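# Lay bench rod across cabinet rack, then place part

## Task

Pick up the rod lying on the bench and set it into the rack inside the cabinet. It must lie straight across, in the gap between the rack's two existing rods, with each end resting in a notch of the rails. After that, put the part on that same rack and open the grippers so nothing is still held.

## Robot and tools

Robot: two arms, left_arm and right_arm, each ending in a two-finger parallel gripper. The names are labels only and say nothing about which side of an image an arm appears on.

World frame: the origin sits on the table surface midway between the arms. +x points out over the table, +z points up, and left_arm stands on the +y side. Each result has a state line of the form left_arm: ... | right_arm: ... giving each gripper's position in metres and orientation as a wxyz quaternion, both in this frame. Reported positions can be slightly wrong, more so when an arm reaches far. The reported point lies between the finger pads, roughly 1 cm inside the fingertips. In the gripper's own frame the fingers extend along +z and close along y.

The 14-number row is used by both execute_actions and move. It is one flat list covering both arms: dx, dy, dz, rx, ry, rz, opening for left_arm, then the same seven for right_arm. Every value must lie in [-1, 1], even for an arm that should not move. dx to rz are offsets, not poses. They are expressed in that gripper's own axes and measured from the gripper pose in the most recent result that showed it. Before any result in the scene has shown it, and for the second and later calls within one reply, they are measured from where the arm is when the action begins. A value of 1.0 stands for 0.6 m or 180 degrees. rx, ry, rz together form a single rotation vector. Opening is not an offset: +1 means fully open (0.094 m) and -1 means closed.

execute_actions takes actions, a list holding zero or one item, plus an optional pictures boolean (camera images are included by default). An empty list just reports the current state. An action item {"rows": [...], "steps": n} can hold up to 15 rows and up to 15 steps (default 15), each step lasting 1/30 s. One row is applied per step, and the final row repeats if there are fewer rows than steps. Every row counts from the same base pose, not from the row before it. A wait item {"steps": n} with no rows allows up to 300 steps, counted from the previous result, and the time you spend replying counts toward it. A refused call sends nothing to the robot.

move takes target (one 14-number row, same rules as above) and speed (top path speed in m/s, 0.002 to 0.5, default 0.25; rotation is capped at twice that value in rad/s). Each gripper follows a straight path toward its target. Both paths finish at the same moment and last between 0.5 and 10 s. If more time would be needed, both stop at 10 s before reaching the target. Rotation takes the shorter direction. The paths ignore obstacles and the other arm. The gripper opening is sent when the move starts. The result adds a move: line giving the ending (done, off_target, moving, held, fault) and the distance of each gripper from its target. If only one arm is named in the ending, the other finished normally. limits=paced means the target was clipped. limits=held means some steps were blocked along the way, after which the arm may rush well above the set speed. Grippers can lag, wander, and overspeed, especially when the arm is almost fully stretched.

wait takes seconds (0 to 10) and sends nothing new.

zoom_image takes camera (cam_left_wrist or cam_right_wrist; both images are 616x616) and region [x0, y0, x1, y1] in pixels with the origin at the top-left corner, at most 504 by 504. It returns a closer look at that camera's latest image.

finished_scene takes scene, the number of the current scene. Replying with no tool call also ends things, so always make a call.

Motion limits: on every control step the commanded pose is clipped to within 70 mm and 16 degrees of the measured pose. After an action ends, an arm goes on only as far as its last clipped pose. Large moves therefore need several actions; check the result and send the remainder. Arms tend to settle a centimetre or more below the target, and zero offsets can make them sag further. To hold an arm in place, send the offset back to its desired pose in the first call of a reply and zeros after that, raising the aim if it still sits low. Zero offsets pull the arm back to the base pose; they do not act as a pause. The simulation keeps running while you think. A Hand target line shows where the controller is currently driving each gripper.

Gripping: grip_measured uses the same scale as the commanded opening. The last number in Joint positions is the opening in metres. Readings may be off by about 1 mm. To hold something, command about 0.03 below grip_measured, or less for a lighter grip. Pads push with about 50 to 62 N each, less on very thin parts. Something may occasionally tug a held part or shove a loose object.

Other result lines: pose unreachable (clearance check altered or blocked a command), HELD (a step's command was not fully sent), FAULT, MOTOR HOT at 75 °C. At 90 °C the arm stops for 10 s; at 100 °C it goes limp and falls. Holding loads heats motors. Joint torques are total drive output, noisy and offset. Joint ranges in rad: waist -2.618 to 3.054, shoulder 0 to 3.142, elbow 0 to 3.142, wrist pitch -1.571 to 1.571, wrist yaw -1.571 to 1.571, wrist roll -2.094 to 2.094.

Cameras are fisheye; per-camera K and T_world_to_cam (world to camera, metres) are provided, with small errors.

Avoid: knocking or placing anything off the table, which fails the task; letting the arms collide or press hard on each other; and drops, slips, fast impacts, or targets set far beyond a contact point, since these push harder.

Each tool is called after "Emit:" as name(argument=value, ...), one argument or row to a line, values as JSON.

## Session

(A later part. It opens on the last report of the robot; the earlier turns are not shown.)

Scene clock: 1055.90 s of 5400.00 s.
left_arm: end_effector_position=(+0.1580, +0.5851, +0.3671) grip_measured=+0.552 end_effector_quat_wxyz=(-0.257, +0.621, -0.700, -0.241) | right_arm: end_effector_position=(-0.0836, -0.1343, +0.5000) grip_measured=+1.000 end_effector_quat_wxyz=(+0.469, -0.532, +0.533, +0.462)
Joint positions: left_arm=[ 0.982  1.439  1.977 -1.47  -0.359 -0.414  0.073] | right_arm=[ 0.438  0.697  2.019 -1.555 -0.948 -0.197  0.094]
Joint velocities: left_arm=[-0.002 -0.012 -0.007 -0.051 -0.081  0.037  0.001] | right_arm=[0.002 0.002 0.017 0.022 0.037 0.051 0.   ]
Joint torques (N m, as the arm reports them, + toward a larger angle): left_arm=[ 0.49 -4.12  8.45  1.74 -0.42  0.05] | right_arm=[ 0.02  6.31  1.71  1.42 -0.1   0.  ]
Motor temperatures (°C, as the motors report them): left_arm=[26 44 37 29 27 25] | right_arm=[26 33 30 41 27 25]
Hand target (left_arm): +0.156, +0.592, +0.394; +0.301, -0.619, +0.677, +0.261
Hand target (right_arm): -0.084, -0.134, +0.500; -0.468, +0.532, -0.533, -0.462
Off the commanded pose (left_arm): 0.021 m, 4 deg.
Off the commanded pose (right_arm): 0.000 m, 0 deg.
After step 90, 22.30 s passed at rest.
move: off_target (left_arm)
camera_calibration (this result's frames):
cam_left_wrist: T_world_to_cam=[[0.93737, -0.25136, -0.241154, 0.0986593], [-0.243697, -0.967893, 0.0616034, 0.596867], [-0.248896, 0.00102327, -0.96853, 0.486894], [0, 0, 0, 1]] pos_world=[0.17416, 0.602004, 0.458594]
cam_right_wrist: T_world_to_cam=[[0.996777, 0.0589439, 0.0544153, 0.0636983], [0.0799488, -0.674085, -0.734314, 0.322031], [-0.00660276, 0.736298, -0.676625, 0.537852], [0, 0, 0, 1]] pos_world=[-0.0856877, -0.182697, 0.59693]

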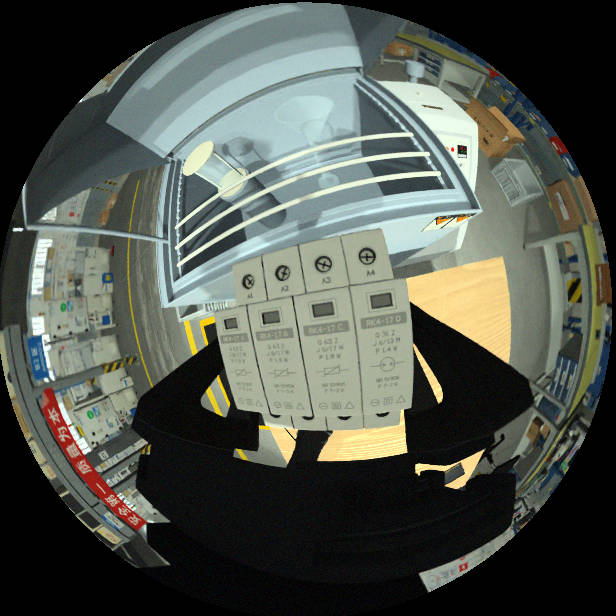

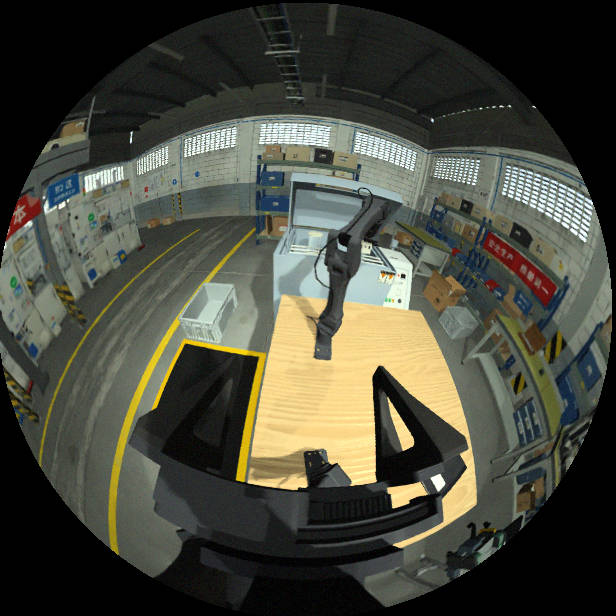

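Emit:
move(
  target=[-0.216,0.1,0.258,0,-0.035,0,0.45,0,0,0,0,0,0,1],
  speed=0.1,
)

Scene clock: 1080.00 s of 5400.00 s.
left_arm: end_effector_position=(+0.1198, +0.7722, +0.2924) grip_measured=+0.552 end_effector_quat_wxyz=(-0.233, +0.621, -0.712, -0.232) | right_arm: end_effector_position=(-0.0835, -0.1343, +0.5003) grip_measured=+1.000 end_effector_quat_wxyz=(+0.469, -0.532, +0.532, +0.462)
Joint positions: left_arm=[ 1.387  1.895  2.145 -1.159 -0.11  -0.074  0.073] | right_arm=[ 0.438  0.697  2.019 -1.553 -0.948 -0.197  0.094]
Joint velocities: left_arm=[-0.012 -0.027  0.007 -0.007  0.066  0.022  0.   ] | right_arm=[ 0.002 -0.002  0.007 -0.051  0.007 -0.022  0.   ]
Joint torques (N m, as the arm reports them, + toward a larger angle): left_arm=[  0.51 -10.32  10.13   2.08  -0.11   0.07] | right_arm=[ 0.11  6.39  1.57  1.43 -0.14  0.  ]
Motor temperatures (°C, as the motors report them): left_arm=[26 41 37 32 27 25] | right_arm=[26 34 30 41 27 25]
Hand target (left_arm): +0.119, +0.785, +0.342; +0.296, -0.604, +0.685, +0.279
Hand target (right_arm): -0.084, -0.134, +0.500; -0.469, +0.532, -0.533, -0.462
Off the commanded pose (left_arm): 0.048 m, 9 deg.
Off the commanded pose (right_arm): 0.000 m, 0 deg.
After step 90, 18.57 s passed at rest.
move: off_target (left_arm)
camera_calibration (this result's frames):
cam_left_wrist: T_world_to_cam=[[0.928124, -0.270995, -0.255239, 0.183855], [-0.248816, -0.961561, 0.116152, 0.753005], [-0.276905, -0.0442963, -0.959876, 0.440662], [0, 0, 0, 1]] pos_world=[0.138741, 0.793403, 0.382445]
cam_right_wrist: T_world_to_cam=[[0.996708, 0.0588964, 0.0557204, 0.0629665], [0.0808731, -0.673451, -0.734795, 0.322643], [-0.00575177, 0.736882, -0.675997, 0.537837], [0, 0, 0, 1]] pos_world=[-0.0857589, -0.182746, 0.597144]

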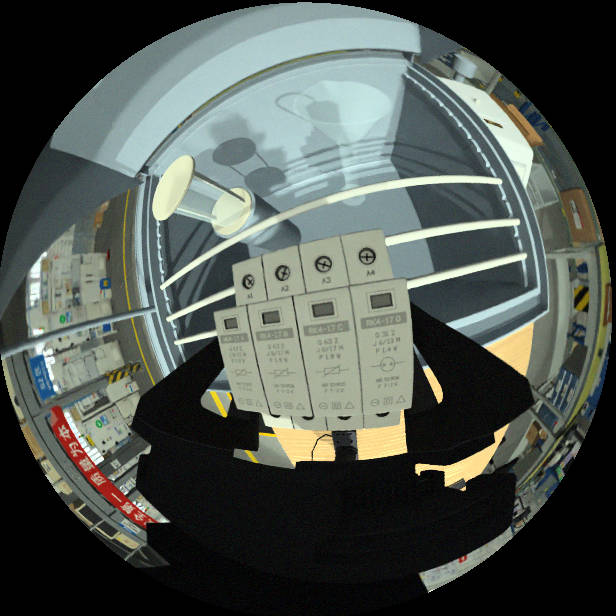

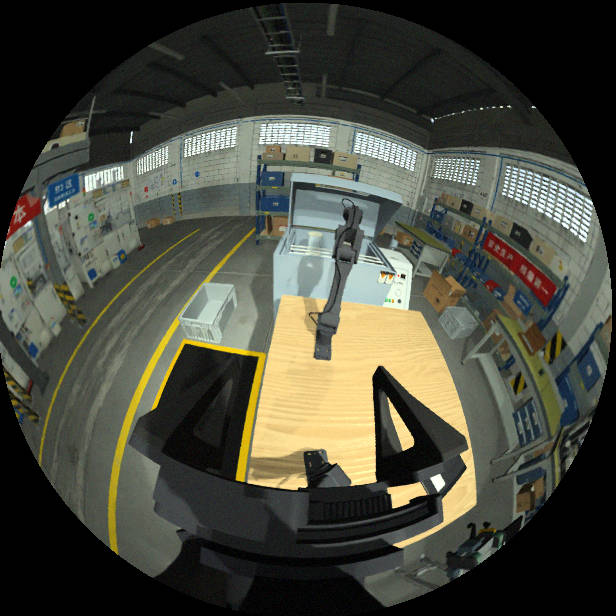

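Emit:
move(
  target=[-0.069,0.008,-0.005,0,-0.076,0,0.45,0,0,0,0,0,0,1],
  speed=0.05,
)

Scene clock: 1095.13 s of 5400.00 s.
left_arm: end_effector_position=(+0.1244, +0.7892, +0.2690) grip_measured=+0.552 end_effector_quat_wxyz=(+0.254, -0.603, +0.712, +0.253) | right_arm: end_effector_position=(-0.0835, -0.1342, +0.5005) grip_measured=+1.000 end_effector_quat_wxyz=(+0.470, -0.532, +0.532, +0.461)
Joint positions: left_arm=[ 1.387  1.851  1.94  -0.932 -0.109 -0.041  0.073] | right_arm=[ 0.438  0.697  2.019 -1.552 -0.948 -0.197  0.094]
Joint velocities: left_arm=[-0.007 -0.012 -0.007  0.007 -0.007 -0.022  0.   ] | right_arm=[-0.002 -0.022  0.002  0.007 -0.066 -0.022  0.   ]
Joint torques (N m, as the arm reports them, + toward a larger angle): left_arm=[  0.83 -12.28   7.54   2.26  -0.13   0.06] | right_arm=[-0.03  6.28  1.72  1.42 -0.11  0.  ]
Motor temperatures (°C, as the motors report them): left_arm=[26 45 38 35 27 25] | right_arm=[26 34 30 41 27 25]
Hand target (left_arm): +0.120, +0.798, +0.322; +0.315, -0.588, +0.681, +0.303
Hand target (right_arm): -0.084, -0.134, +0.500; -0.469, +0.532, -0.532, -0.462
Off the commanded pose (left_arm): 0.054 m, 10 deg.
Off the commanded pose (right_arm): 0.000 m, 0 deg.
After step 90, 9.33 s passed at rest.
move: off_target (left_arm)
camera_calibration (this result's frames):
cam_left_wrist: T_world_to_cam=[[0.919939, -0.27778, -0.276677, 0.190381], [-0.273511, -0.960311, 0.0547275, 0.791818], [-0.280898, 0.0253282, -0.959403, 0.365643], [0, 0, 0, 1]] pos_world=[0.14414, 0.804014, 0.360139]
cam_right_wrist: T_world_to_cam=[[0.996637, 0.0588477, 0.0570253, 0.0622342], [0.081798, -0.672817, -0.735273, 0.323255], [-0.00490156, 0.737465, -0.675368, 0.537821], [0, 0, 0, 1]] pos_world=[-0.0858303, -0.182795, 0.597358]

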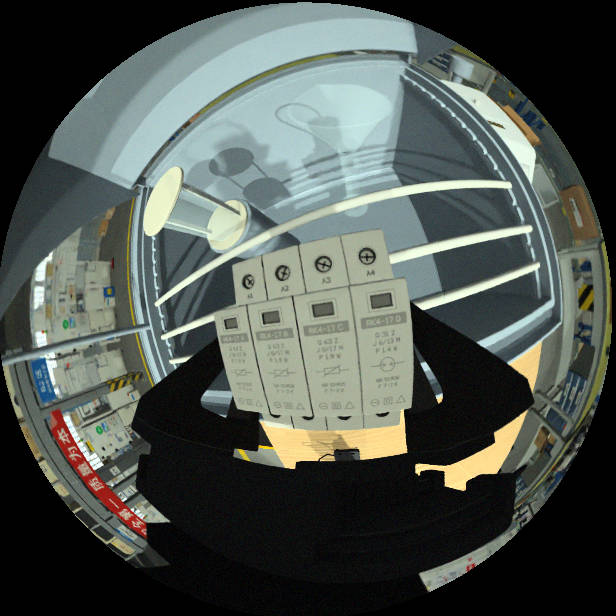

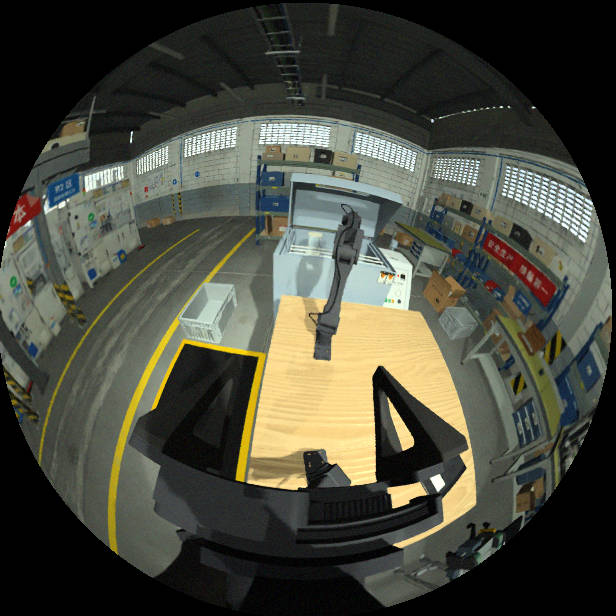

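Emit:
zoom_image(
  camera="cam_left_wrist",
  region=[360, 160, 580, 380],
)

Region (360, 160, 580, 380) of cam_left_wrist's 616x616 image, scaled by 2.291, with more detail than that image has.

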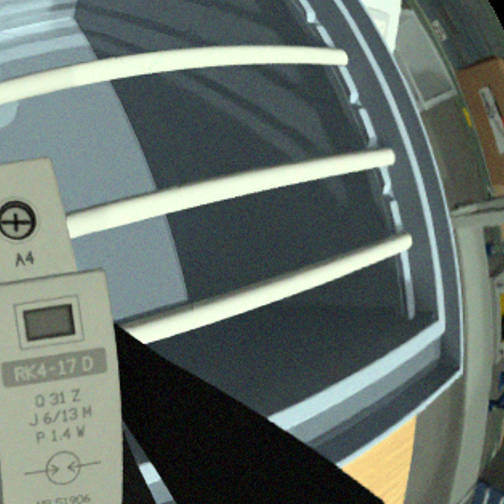

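Emit:
move(
  target=[-0.0615,0.015,-0.013,0,-0.053,0,0.45,0,0,0,0,0,0,1],
  speed=0.03,
)

Scene clock: 1140.73 s of 5400.00 s.
left_arm: end_effector_position=(+0.1232, +0.7976, +0.2493) grip_measured=+0.552 end_effector_quat_wxyz=(+0.251, -0.596, +0.720, +0.253) | right_arm: end_effector_position=(-0.0835, -0.1342, +0.5007) grip_measured=+1.000 end_effector_quat_wxyz=(+0.470, -0.532, +0.532, +0.461)
Joint positions: left_arm=[ 1.397  1.863  1.877 -0.86  -0.099 -0.013  0.073] | right_arm=[ 0.438  0.697  2.019 -1.55  -0.948 -0.197  0.094]
Joint velocities: left_arm=[ 0.002 -0.002  0.007  0.037 -0.022 -0.051 -0.001] | right_arm=[-0.007 -0.007 -0.007 -0.037 -0.066 -0.037  0.   ]
Joint torques (N m, as the arm reports them, + toward a larger angle): left_arm=[  0.74 -12.49   7.48   2.25  -0.06   0.06] | right_arm=[ 0.12  6.26  1.74  1.45 -0.11  0.01]
Motor temperatures (°C, as the motors report them): left_arm=[26 51 37 39 26 25] | right_arm=[26 34 29 41 27 25]
Hand target (left_arm): +0.120, +0.807, +0.301; +0.311, -0.579, +0.690, +0.302
Hand target (right_arm): -0.083, -0.134, +0.500; -0.470, +0.532, -0.532, -0.461
Off the commanded pose (left_arm): 0.053 m, 10 deg.
Off the commanded pose (right_arm): 0.000 m, 0 deg.
After step 90, 39.60 s passed at rest.
move: off_target (left_arm)
camera_calibration (this result's frames):
cam_left_wrist: T_world_to_cam=[[0.911255, -0.295334, -0.28704, 0.205977], [-0.29023, -0.954997, 0.0612118, 0.796884], [-0.2922, 0.0275279, -0.955961, 0.344984], [0, 0, 0, 1]] pos_world=[0.144386, 0.812358, 0.340136]
cam_right_wrist: T_world_to_cam=[[0.996583, 0.0588105, 0.0580039, 0.0616846], [0.0824921, -0.672341, -0.735631, 0.323713], [-0.00426443, 0.737902, -0.674894, 0.537808], [0, 0, 0, 1]] pos_world=[-0.0858841, -0.182832, 0.597519]

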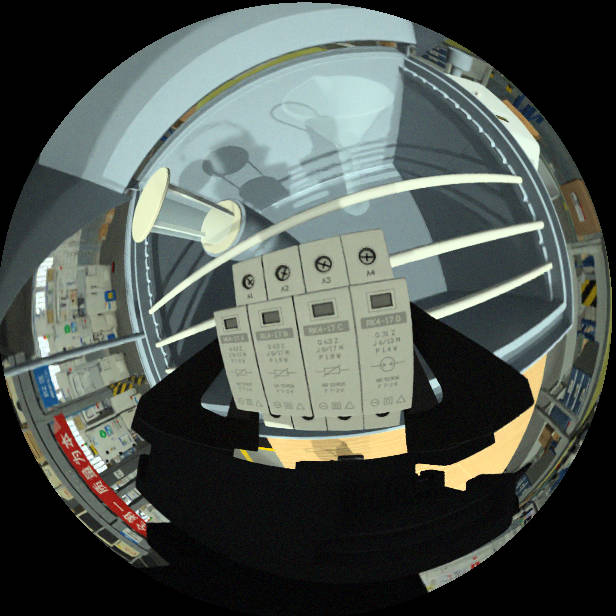

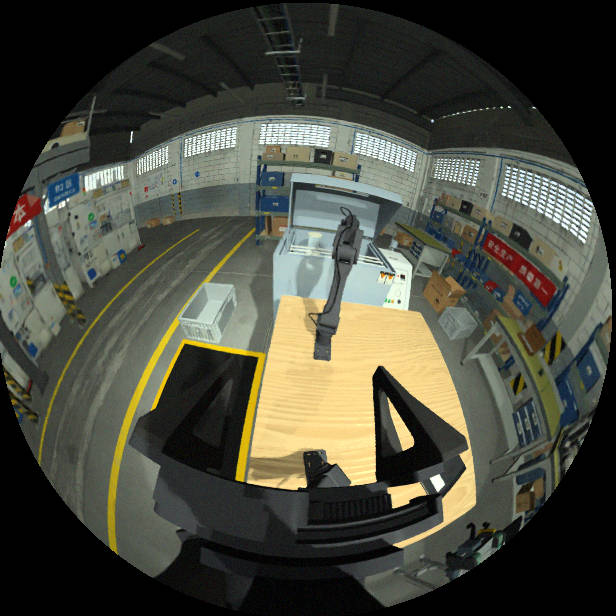

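Emit:
move(
  target=[-0.066,0.015,-0.02,0.017,-0.055,0,0.45,0,0,0,0,0,0,1],
  speed=0.02,
)

Scene clock: 1164.37 s of 5400.00 s.
left_arm: end_effector_position=(+0.1228, +0.8044, +0.2342) grip_measured=+0.528 end_effector_quat_wxyz=(+0.268, -0.583, +0.730, +0.234) | right_arm: end_effector_position=(-0.0834, -0.1342, +0.5010) grip_measured=+1.000 end_effector_quat_wxyz=(+0.471, -0.533, +0.531, +0.461)
Joint positions: left_arm=[ 1.43   1.873  1.829 -0.799 -0.017  0.023  0.072] | right_arm=[ 0.438  0.697  2.019 -1.549 -0.948 -0.197  0.094]
Joint velocities: left_arm=[ 0.002  0.002 -0.002  0.066 -0.007 -0.007 -0.   ] | right_arm=[ 0.002 -0.012 -0.017  0.051  0.037  0.066  0.   ]
Joint torques (N m, as the arm reports them, + toward a larger angle): left_arm=[  0.76 -12.59   7.79   2.25   0.01   0.08] | right_arm=[-0.01  6.27  1.68  1.47 -0.12  0.04]
Motor temperatures (°C, as the motors report them): left_arm=[26 52 36 40 26 25] | right_arm=[26 34 29 41 27 25]
Hand target (left_arm): +0.120, +0.815, +0.286; +0.327, -0.564, +0.704, +0.284
Hand target (right_arm): -0.083, -0.134, +0.501; -0.470, +0.532, -0.532, -0.461
Off the commanded pose (left_arm): 0.053 m, 10 deg.
Off the commanded pose (right_arm): 0.000 m, 0 deg.
After step 90, 15.90 s passed at rest.
move: off_target (left_arm)
camera_calibration (this result's frames):
cam_left_wrist: T_world_to_cam=[[0.905489, -0.341642, -0.251736, 0.233744], [-0.33863, -0.939215, 0.0566057, 0.798489], [-0.255774, 0.0339897, -0.966139, 0.322897], [0, 0, 0, 1]] pos_world=[0.141328, 0.818835, 0.325606]
cam_right_wrist: T_world_to_cam=[[0.996509, 0.0587598, 0.0593086, 0.0609514], [0.083418, -0.671705, -0.736107, 0.324323], [-0.00341562, 0.738484, -0.674262, 0.53779], [0, 0, 0, 1]] pos_world=[-0.0859561, -0.182881, 0.597732]

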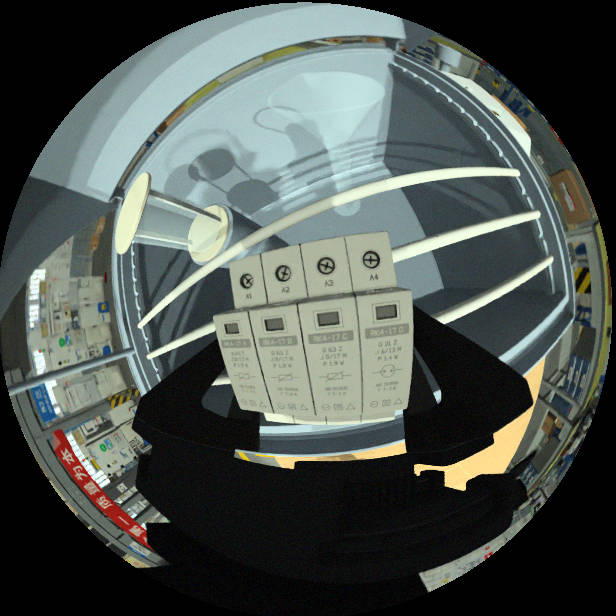

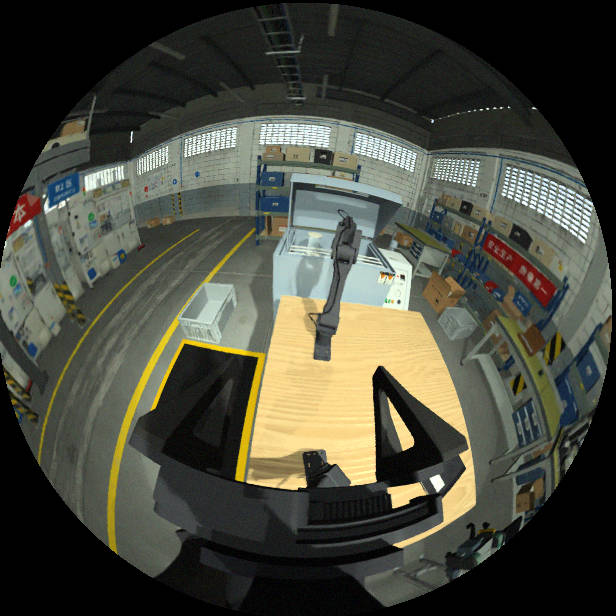

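Emit:
move(
  target=[-0.063,0.012,-0.035,0,-0.052,0,0.44,0,0,0,0,0,0,1],
  speed=0.015,
)

Scene clock: 1180.53 s of 5400.00 s.
left_arm: end_effector_position=(+0.1239, +0.8059, +0.2343) grip_measured=+0.528 end_effector_quat_wxyz=(+0.279, -0.578, +0.729, +0.236) | right_arm: end_effector_position=(-0.0834, -0.1341, +0.5013) grip_measured=+1.000 end_effector_quat_wxyz=(+0.471, -0.533, +0.531, +0.461)
Joint positions: left_arm=[ 1.433  1.861  1.8   -0.761 -0.002  0.029  0.072] | right_arm=[ 0.438  0.697  2.019 -1.547 -0.948 -0.197  0.094]
Joint velocities: left_arm=[-0.007  0.007 -0.017 -0.037 -0.081  0.022 -0.001] | right_arm=[-0.032  0.002 -0.007  0.037 -0.022 -0.051  0.   ]
Joint torques (N m, as the arm reports them, + toward a larger angle): left_arm=[  0.79 -11.75   7.1    2.21   0.     0.1 ] | right_arm=[ 0.03  6.29  1.68  1.42 -0.12 -0.02]
Motor temperatures (°C, as the motors report them): left_arm=[26 52 36 40 26 25] | right_arm=[26 34 29 41 27 25]
Hand target (left_arm): +0.120, +0.816, +0.276; +0.326, -0.561, +0.707, +0.280
Hand target (right_arm): -0.083, -0.134, +0.501; -0.471, +0.533, -0.531, -0.461
Off the commanded pose (left_arm): 0.043 m, 8 deg.
Off the commanded pose (right_arm): 0.000 m, 0 deg.
After step 90, 7.50 s passed at rest.
move: off_target (left_arm)
camera_calibration (this result's frames):
cam_left_wrist: T_world_to_cam=[[0.9046, -0.346416, -0.248385, 0.236419], [-0.349029, -0.936461, 0.034919, 0.804419], [-0.244699, 0.0551058, -0.968032, 0.305334], [0, 0, 0, 1]] pos_world=[0.141616, 0.818381, 0.326206]
cam_right_wrist: T_world_to_cam=[[0.996433, 0.0587081, 0.0606131, 0.0602176], [0.0843445, -0.67107, -0.736581, 0.324932], [-0.0025676, 0.739066, -0.673628, 0.53777], [0, 0, 0, 1]] pos_world=[-0.0860283, -0.182931, 0.597946]

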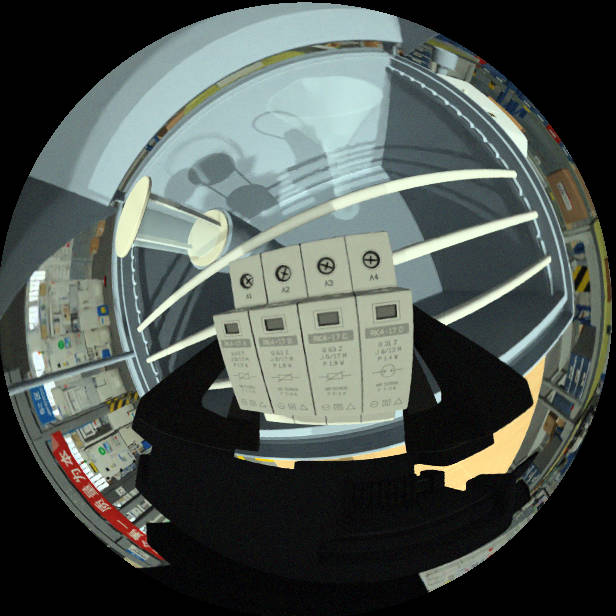

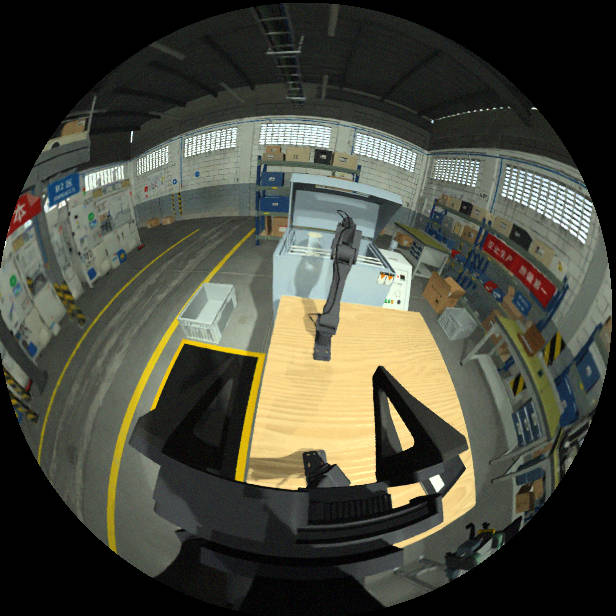

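Emit:
move(
  target=[-0.036,0.007,-0.021,0,-0.028,0,0.44,0,0,0,0,0,0,1],
  speed=0.015,
)

Emit:
move(
  target=[-0.036,0.007,-0.021,0,-0.028,0,1,0,0,0,0,0,0,1],
  speed=0.015,
)

Scene clock: 1191.80 s of 5400.00 s.
left_arm: end_effector_position=(+0.1240, +0.8059, +0.2335) grip_measured=+0.528 end_effector_quat_wxyz=(+0.278, -0.578, +0.730, +0.235) | right_arm: end_effector_position=(-0.0833, -0.1341, +0.5015) grip_measured=+1.000 end_effector_quat_wxyz=(+0.472, -0.533, +0.530, +0.461)
Joint positions: left_arm=[ 1.433  1.862  1.799 -0.762 -0.002  0.029  0.072] | right_arm=[ 0.438  0.697  2.019 -1.546 -0.948 -0.197  0.094]
Joint velocities: left_arm=[ 0.012  0.002 -0.012 -0.037 -0.037 -0.022 -0.   ] | right_arm=[ 0.002  0.007  0.012  0.007  0.051 -0.066  0.   ]
Joint torques (N m, as the arm reports them, + toward a larger angle): left_arm=[  0.59 -10.74   6.36   1.98   0.06   0.09] | right_arm=[-0.07  6.27  1.78  1.45 -0.1  -0.01]
Motor temperatures (°C, as the motors report them): left_arm=[26 51 36 40 26 25] | right_arm=[26 34 29 41 27 25]
Hand target (left_arm): +0.122, +0.813, +0.259; +0.310, -0.567, +0.717, +0.261
Hand target (right_arm): -0.083, -0.134, +0.501; -0.471, +0.533, -0.531, -0.461
Off the commanded pose (left_arm): 0.026 m, 5 deg.
Off the commanded pose (right_arm): 0.000 m, 0 deg.
After step 90, 5.13 s passed at rest.
move: off_target (left_arm)
camera_calibration (this result's frames):
cam_left_wrist: T_world_to_cam=[[0.904483, -0.347128, -0.247815, 0.236615], [-0.349268, -0.936302, 0.0367591, 0.803938], [-0.24479, 0.053306, -0.96811, 0.306068], [0, 0, 0, 1]] pos_world=[0.141698, 0.818549, 0.325392]
cam_right_wrist: T_world_to_cam=[[0.996356, 0.0586552, 0.0619175, 0.0594832], [0.0852717, -0.670434, -0.737053, 0.325541], [-0.00172038, 0.739647, -0.672993, 0.53775], [0, 0, 0, 1]] pos_world=[-0.0861007, -0.182981, 0.59816]

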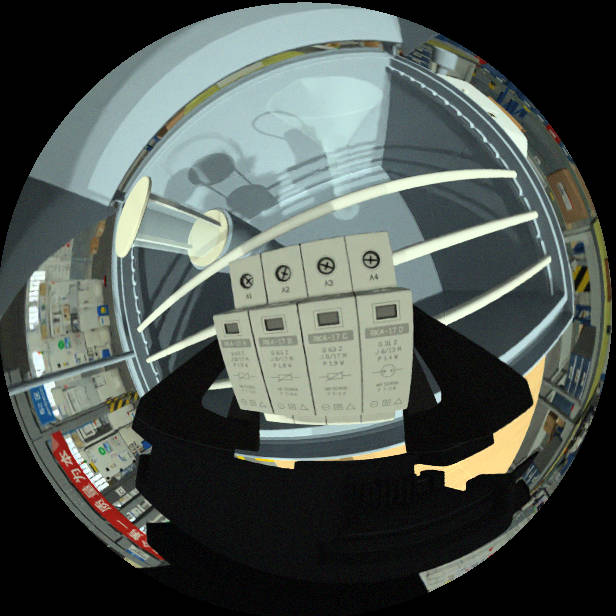

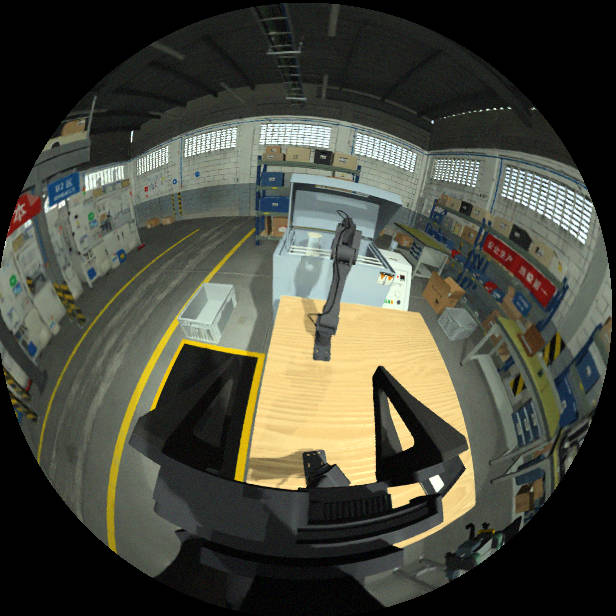

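Scene clock: 1194.97 s of 5400.00 s.
left_arm: end_effector_position=(+0.1255, +0.8119, +0.2394) grip_measured=+1.000 end_effector_quat_wxyz=(+0.291, -0.574, +0.725, +0.245) | right_arm: end_effector_position=(-0.0833, -0.1341, +0.5018) grip_measured=+1.000 end_effector_quat_wxyz=(+0.472, -0.533, +0.530, +0.461)
Joint positions: left_arm=[ 1.433  1.862  1.799 -0.727 -0.001  0.03   0.094] | right_arm=[ 0.438  0.697  2.019 -1.544 -0.948 -0.197  0.094]
Joint velocities: left_arm=[ 0.022  0.017  0.007  0.051  0.11  -0.022  0.   ] | right_arm=[ 0.002 -0.012  0.012  0.007 -0.037  0.007  0.   ]
Joint torques (N m, as the arm reports them, + toward a larger angle): left_arm=[  0.58 -10.47   6.46   1.74   0.07   0.07] | right_arm=[-0.23  6.37  1.63  1.41 -0.11  0.03]
Motor temperatures (°C, as the motors report them): left_arm=[26 51 36 39 26 25] | right_arm=[26 34 29 41 27 25]
Hand target (left_arm): +0.122, +0.813, +0.258; +0.310, -0.567, +0.718, +0.260
Hand target (right_arm): -0.083, -0.134, +0.502; -0.472, +0.533, -0.530, -0.461
Off the commanded pose (left_arm): 0.019 m, 3 deg.
Off the commanded pose (right_arm): 0.000 m, 0 deg.
move: off_target (left_arm)
camera_calibration (this result's frames):
cam_left_wrist: T_world_to_cam=[[0.905635, -0.340426, -0.252853, 0.234417], [-0.351173, -0.936307, 0.00280507, 0.818228], [-0.237702, 0.0862545, -0.967501, 0.284041], [0, 0, 0, 1]] pos_world=[0.14256, 0.821414, 0.331787]
cam_right_wrist: T_world_to_cam=[[0.996278, 0.0586012, 0.0632218, 0.0587483], [0.0861994, -0.669797, -0.737524, 0.326149], [-0.000873964, 0.740228, -0.672355, 0.537728], [0, 0, 0, 1]] pos_world=[-0.0861735, -0.18303, 0.598373]

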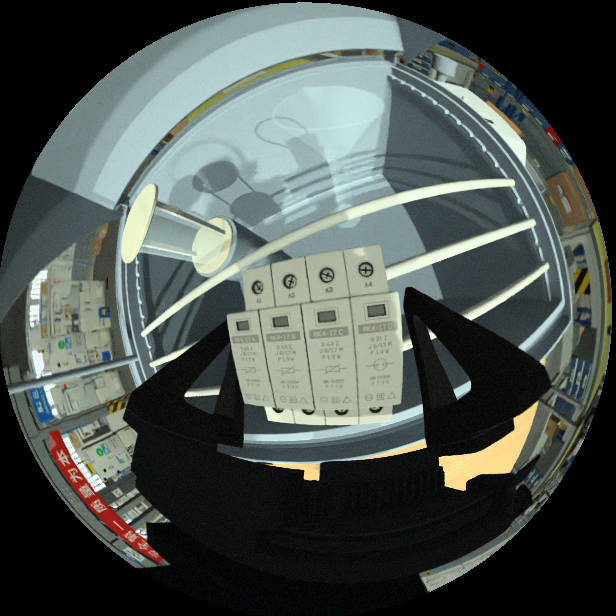

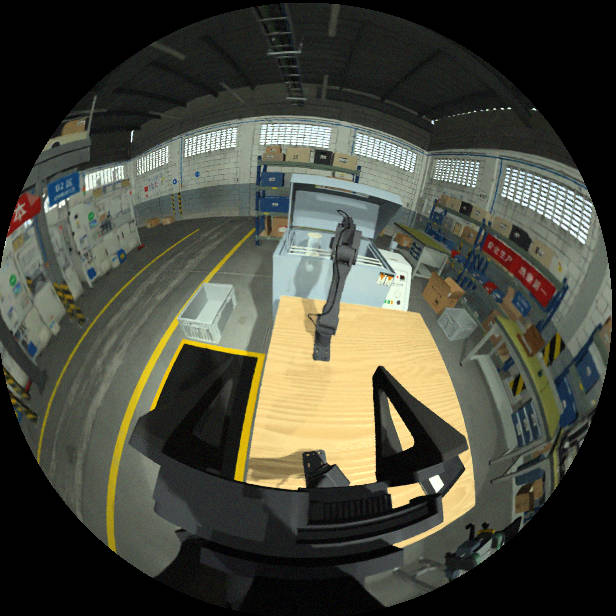

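Emit:
move(
  target=[-0.08,0,-0.22,0,-0.02,0,1,0,0,0,0,0,0,1],
  speed=0.1,
)

Scene clock: 1202.57 s of 5400.00 s.
left_arm: end_effector_position=(+0.1149, +0.7601, +0.3519) grip_measured=+1.000 end_effector_quat_wxyz=(+0.303, -0.570, +0.720, +0.256) | right_arm: end_effector_position=(-0.0832, -0.1340, +0.5020) grip_measured=+1.000 end_effector_quat_wxyz=(+0.473, -0.533, +0.529, +0.461)
Joint positions: left_arm=[ 1.433  1.799  2.178 -1.133 -0.001  0.03   0.094] | right_arm=[ 0.438  0.697  2.019 -1.543 -0.948 -0.197  0.094]
Joint velocities: left_arm=[ 0.007 -0.012 -0.012 -0.051  0.11  -0.007  0.   ] | right_arm=[-0.012 -0.022 -0.002 -0.022 -0.007  0.066  0.   ]
Joint torques (N m, as the arm reports them, + toward a larger angle): left_arm=[-0.82 -8.31  7.61  1.49 -0.09 -0.07] | right_arm=[ 0.17  6.44  1.67  1.45 -0.09  0.02]
Motor temperatures (°C, as the motors report them): left_arm=[26 51 36 39 26 25] | right_arm=[26 34 29 41 27 25]
Hand target (left_arm): +0.118, +0.753, +0.367; +0.314, -0.565, +0.716, +0.263
Hand target (right_arm): -0.083, -0.134, +0.502; -0.472, +0.533, -0.530, -0.461
Off the commanded pose (left_arm): 0.016 m, 2 deg.
Off the commanded pose (right_arm): 0.000 m, 0 deg.
After step 90, 2.57 s passed at rest.
move: off_target (left_arm)
camera_calibration (this result's frames):
cam_left_wrist: T_world_to_cam=[[0.907453, -0.331546, -0.258083, 0.249708], [-0.351068, -0.935795, -0.0322302, 0.777637], [-0.230827, 0.119852, -0.965585, 0.36781], [0, 0, 0, 1]] pos_world=[0.131306, 0.766416, 0.44466]
cam_right_wrist: T_world_to_cam=[[0.996197, 0.0585461, 0.0645259, 0.0580128], [0.0871277, -0.669161, -0.737993, 0.326757], [-0.0000283481, 0.740808, -0.671717, 0.537706], [0, 0, 0, 1]] pos_world=[-0.0862465, -0.183081, 0.598587]

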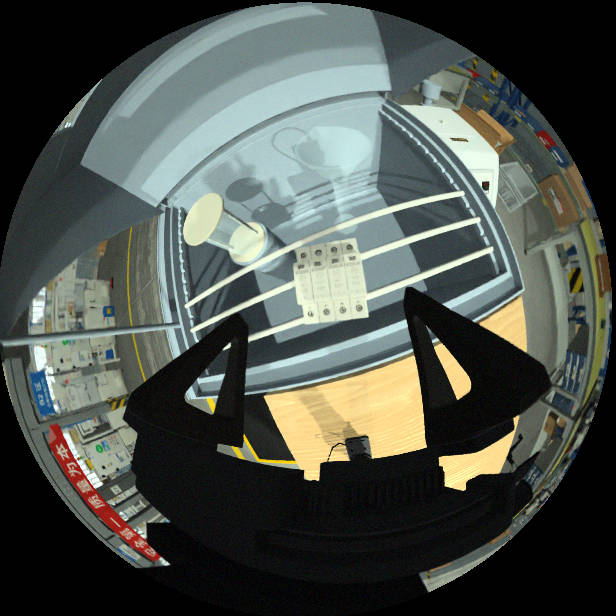

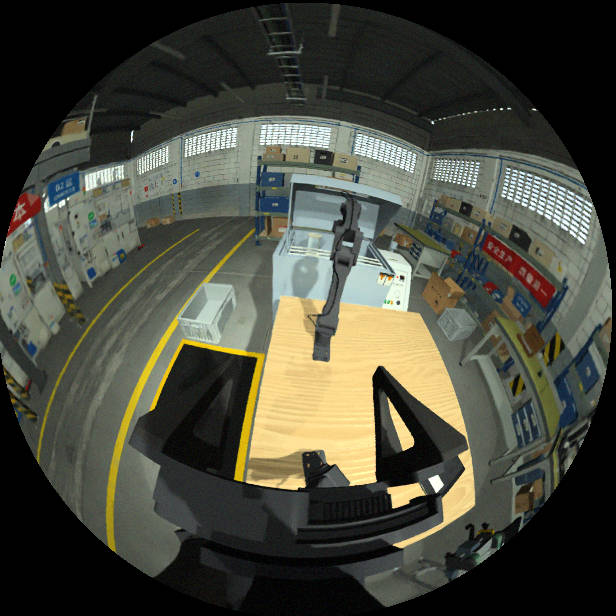

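Emit:
zoom_image(
  camera="cam_left_wrist",
  region=[160, 170, 530, 400],
)

Region (160, 170, 530, 400) of cam_left_wrist's 616x616 image, scaled by 1.362, with more detail than that image has; it fills the top 313 rows of this view, and the rest is white.

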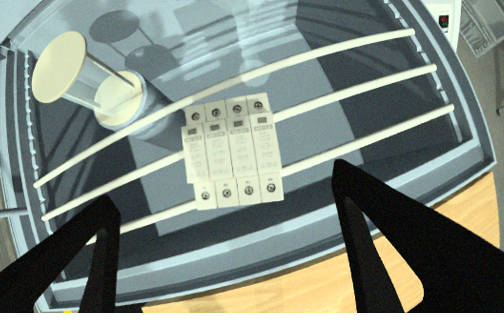

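Looks good.

Emit:
finished_scene(
  scene=1,
)

The scene is finished: the task was done.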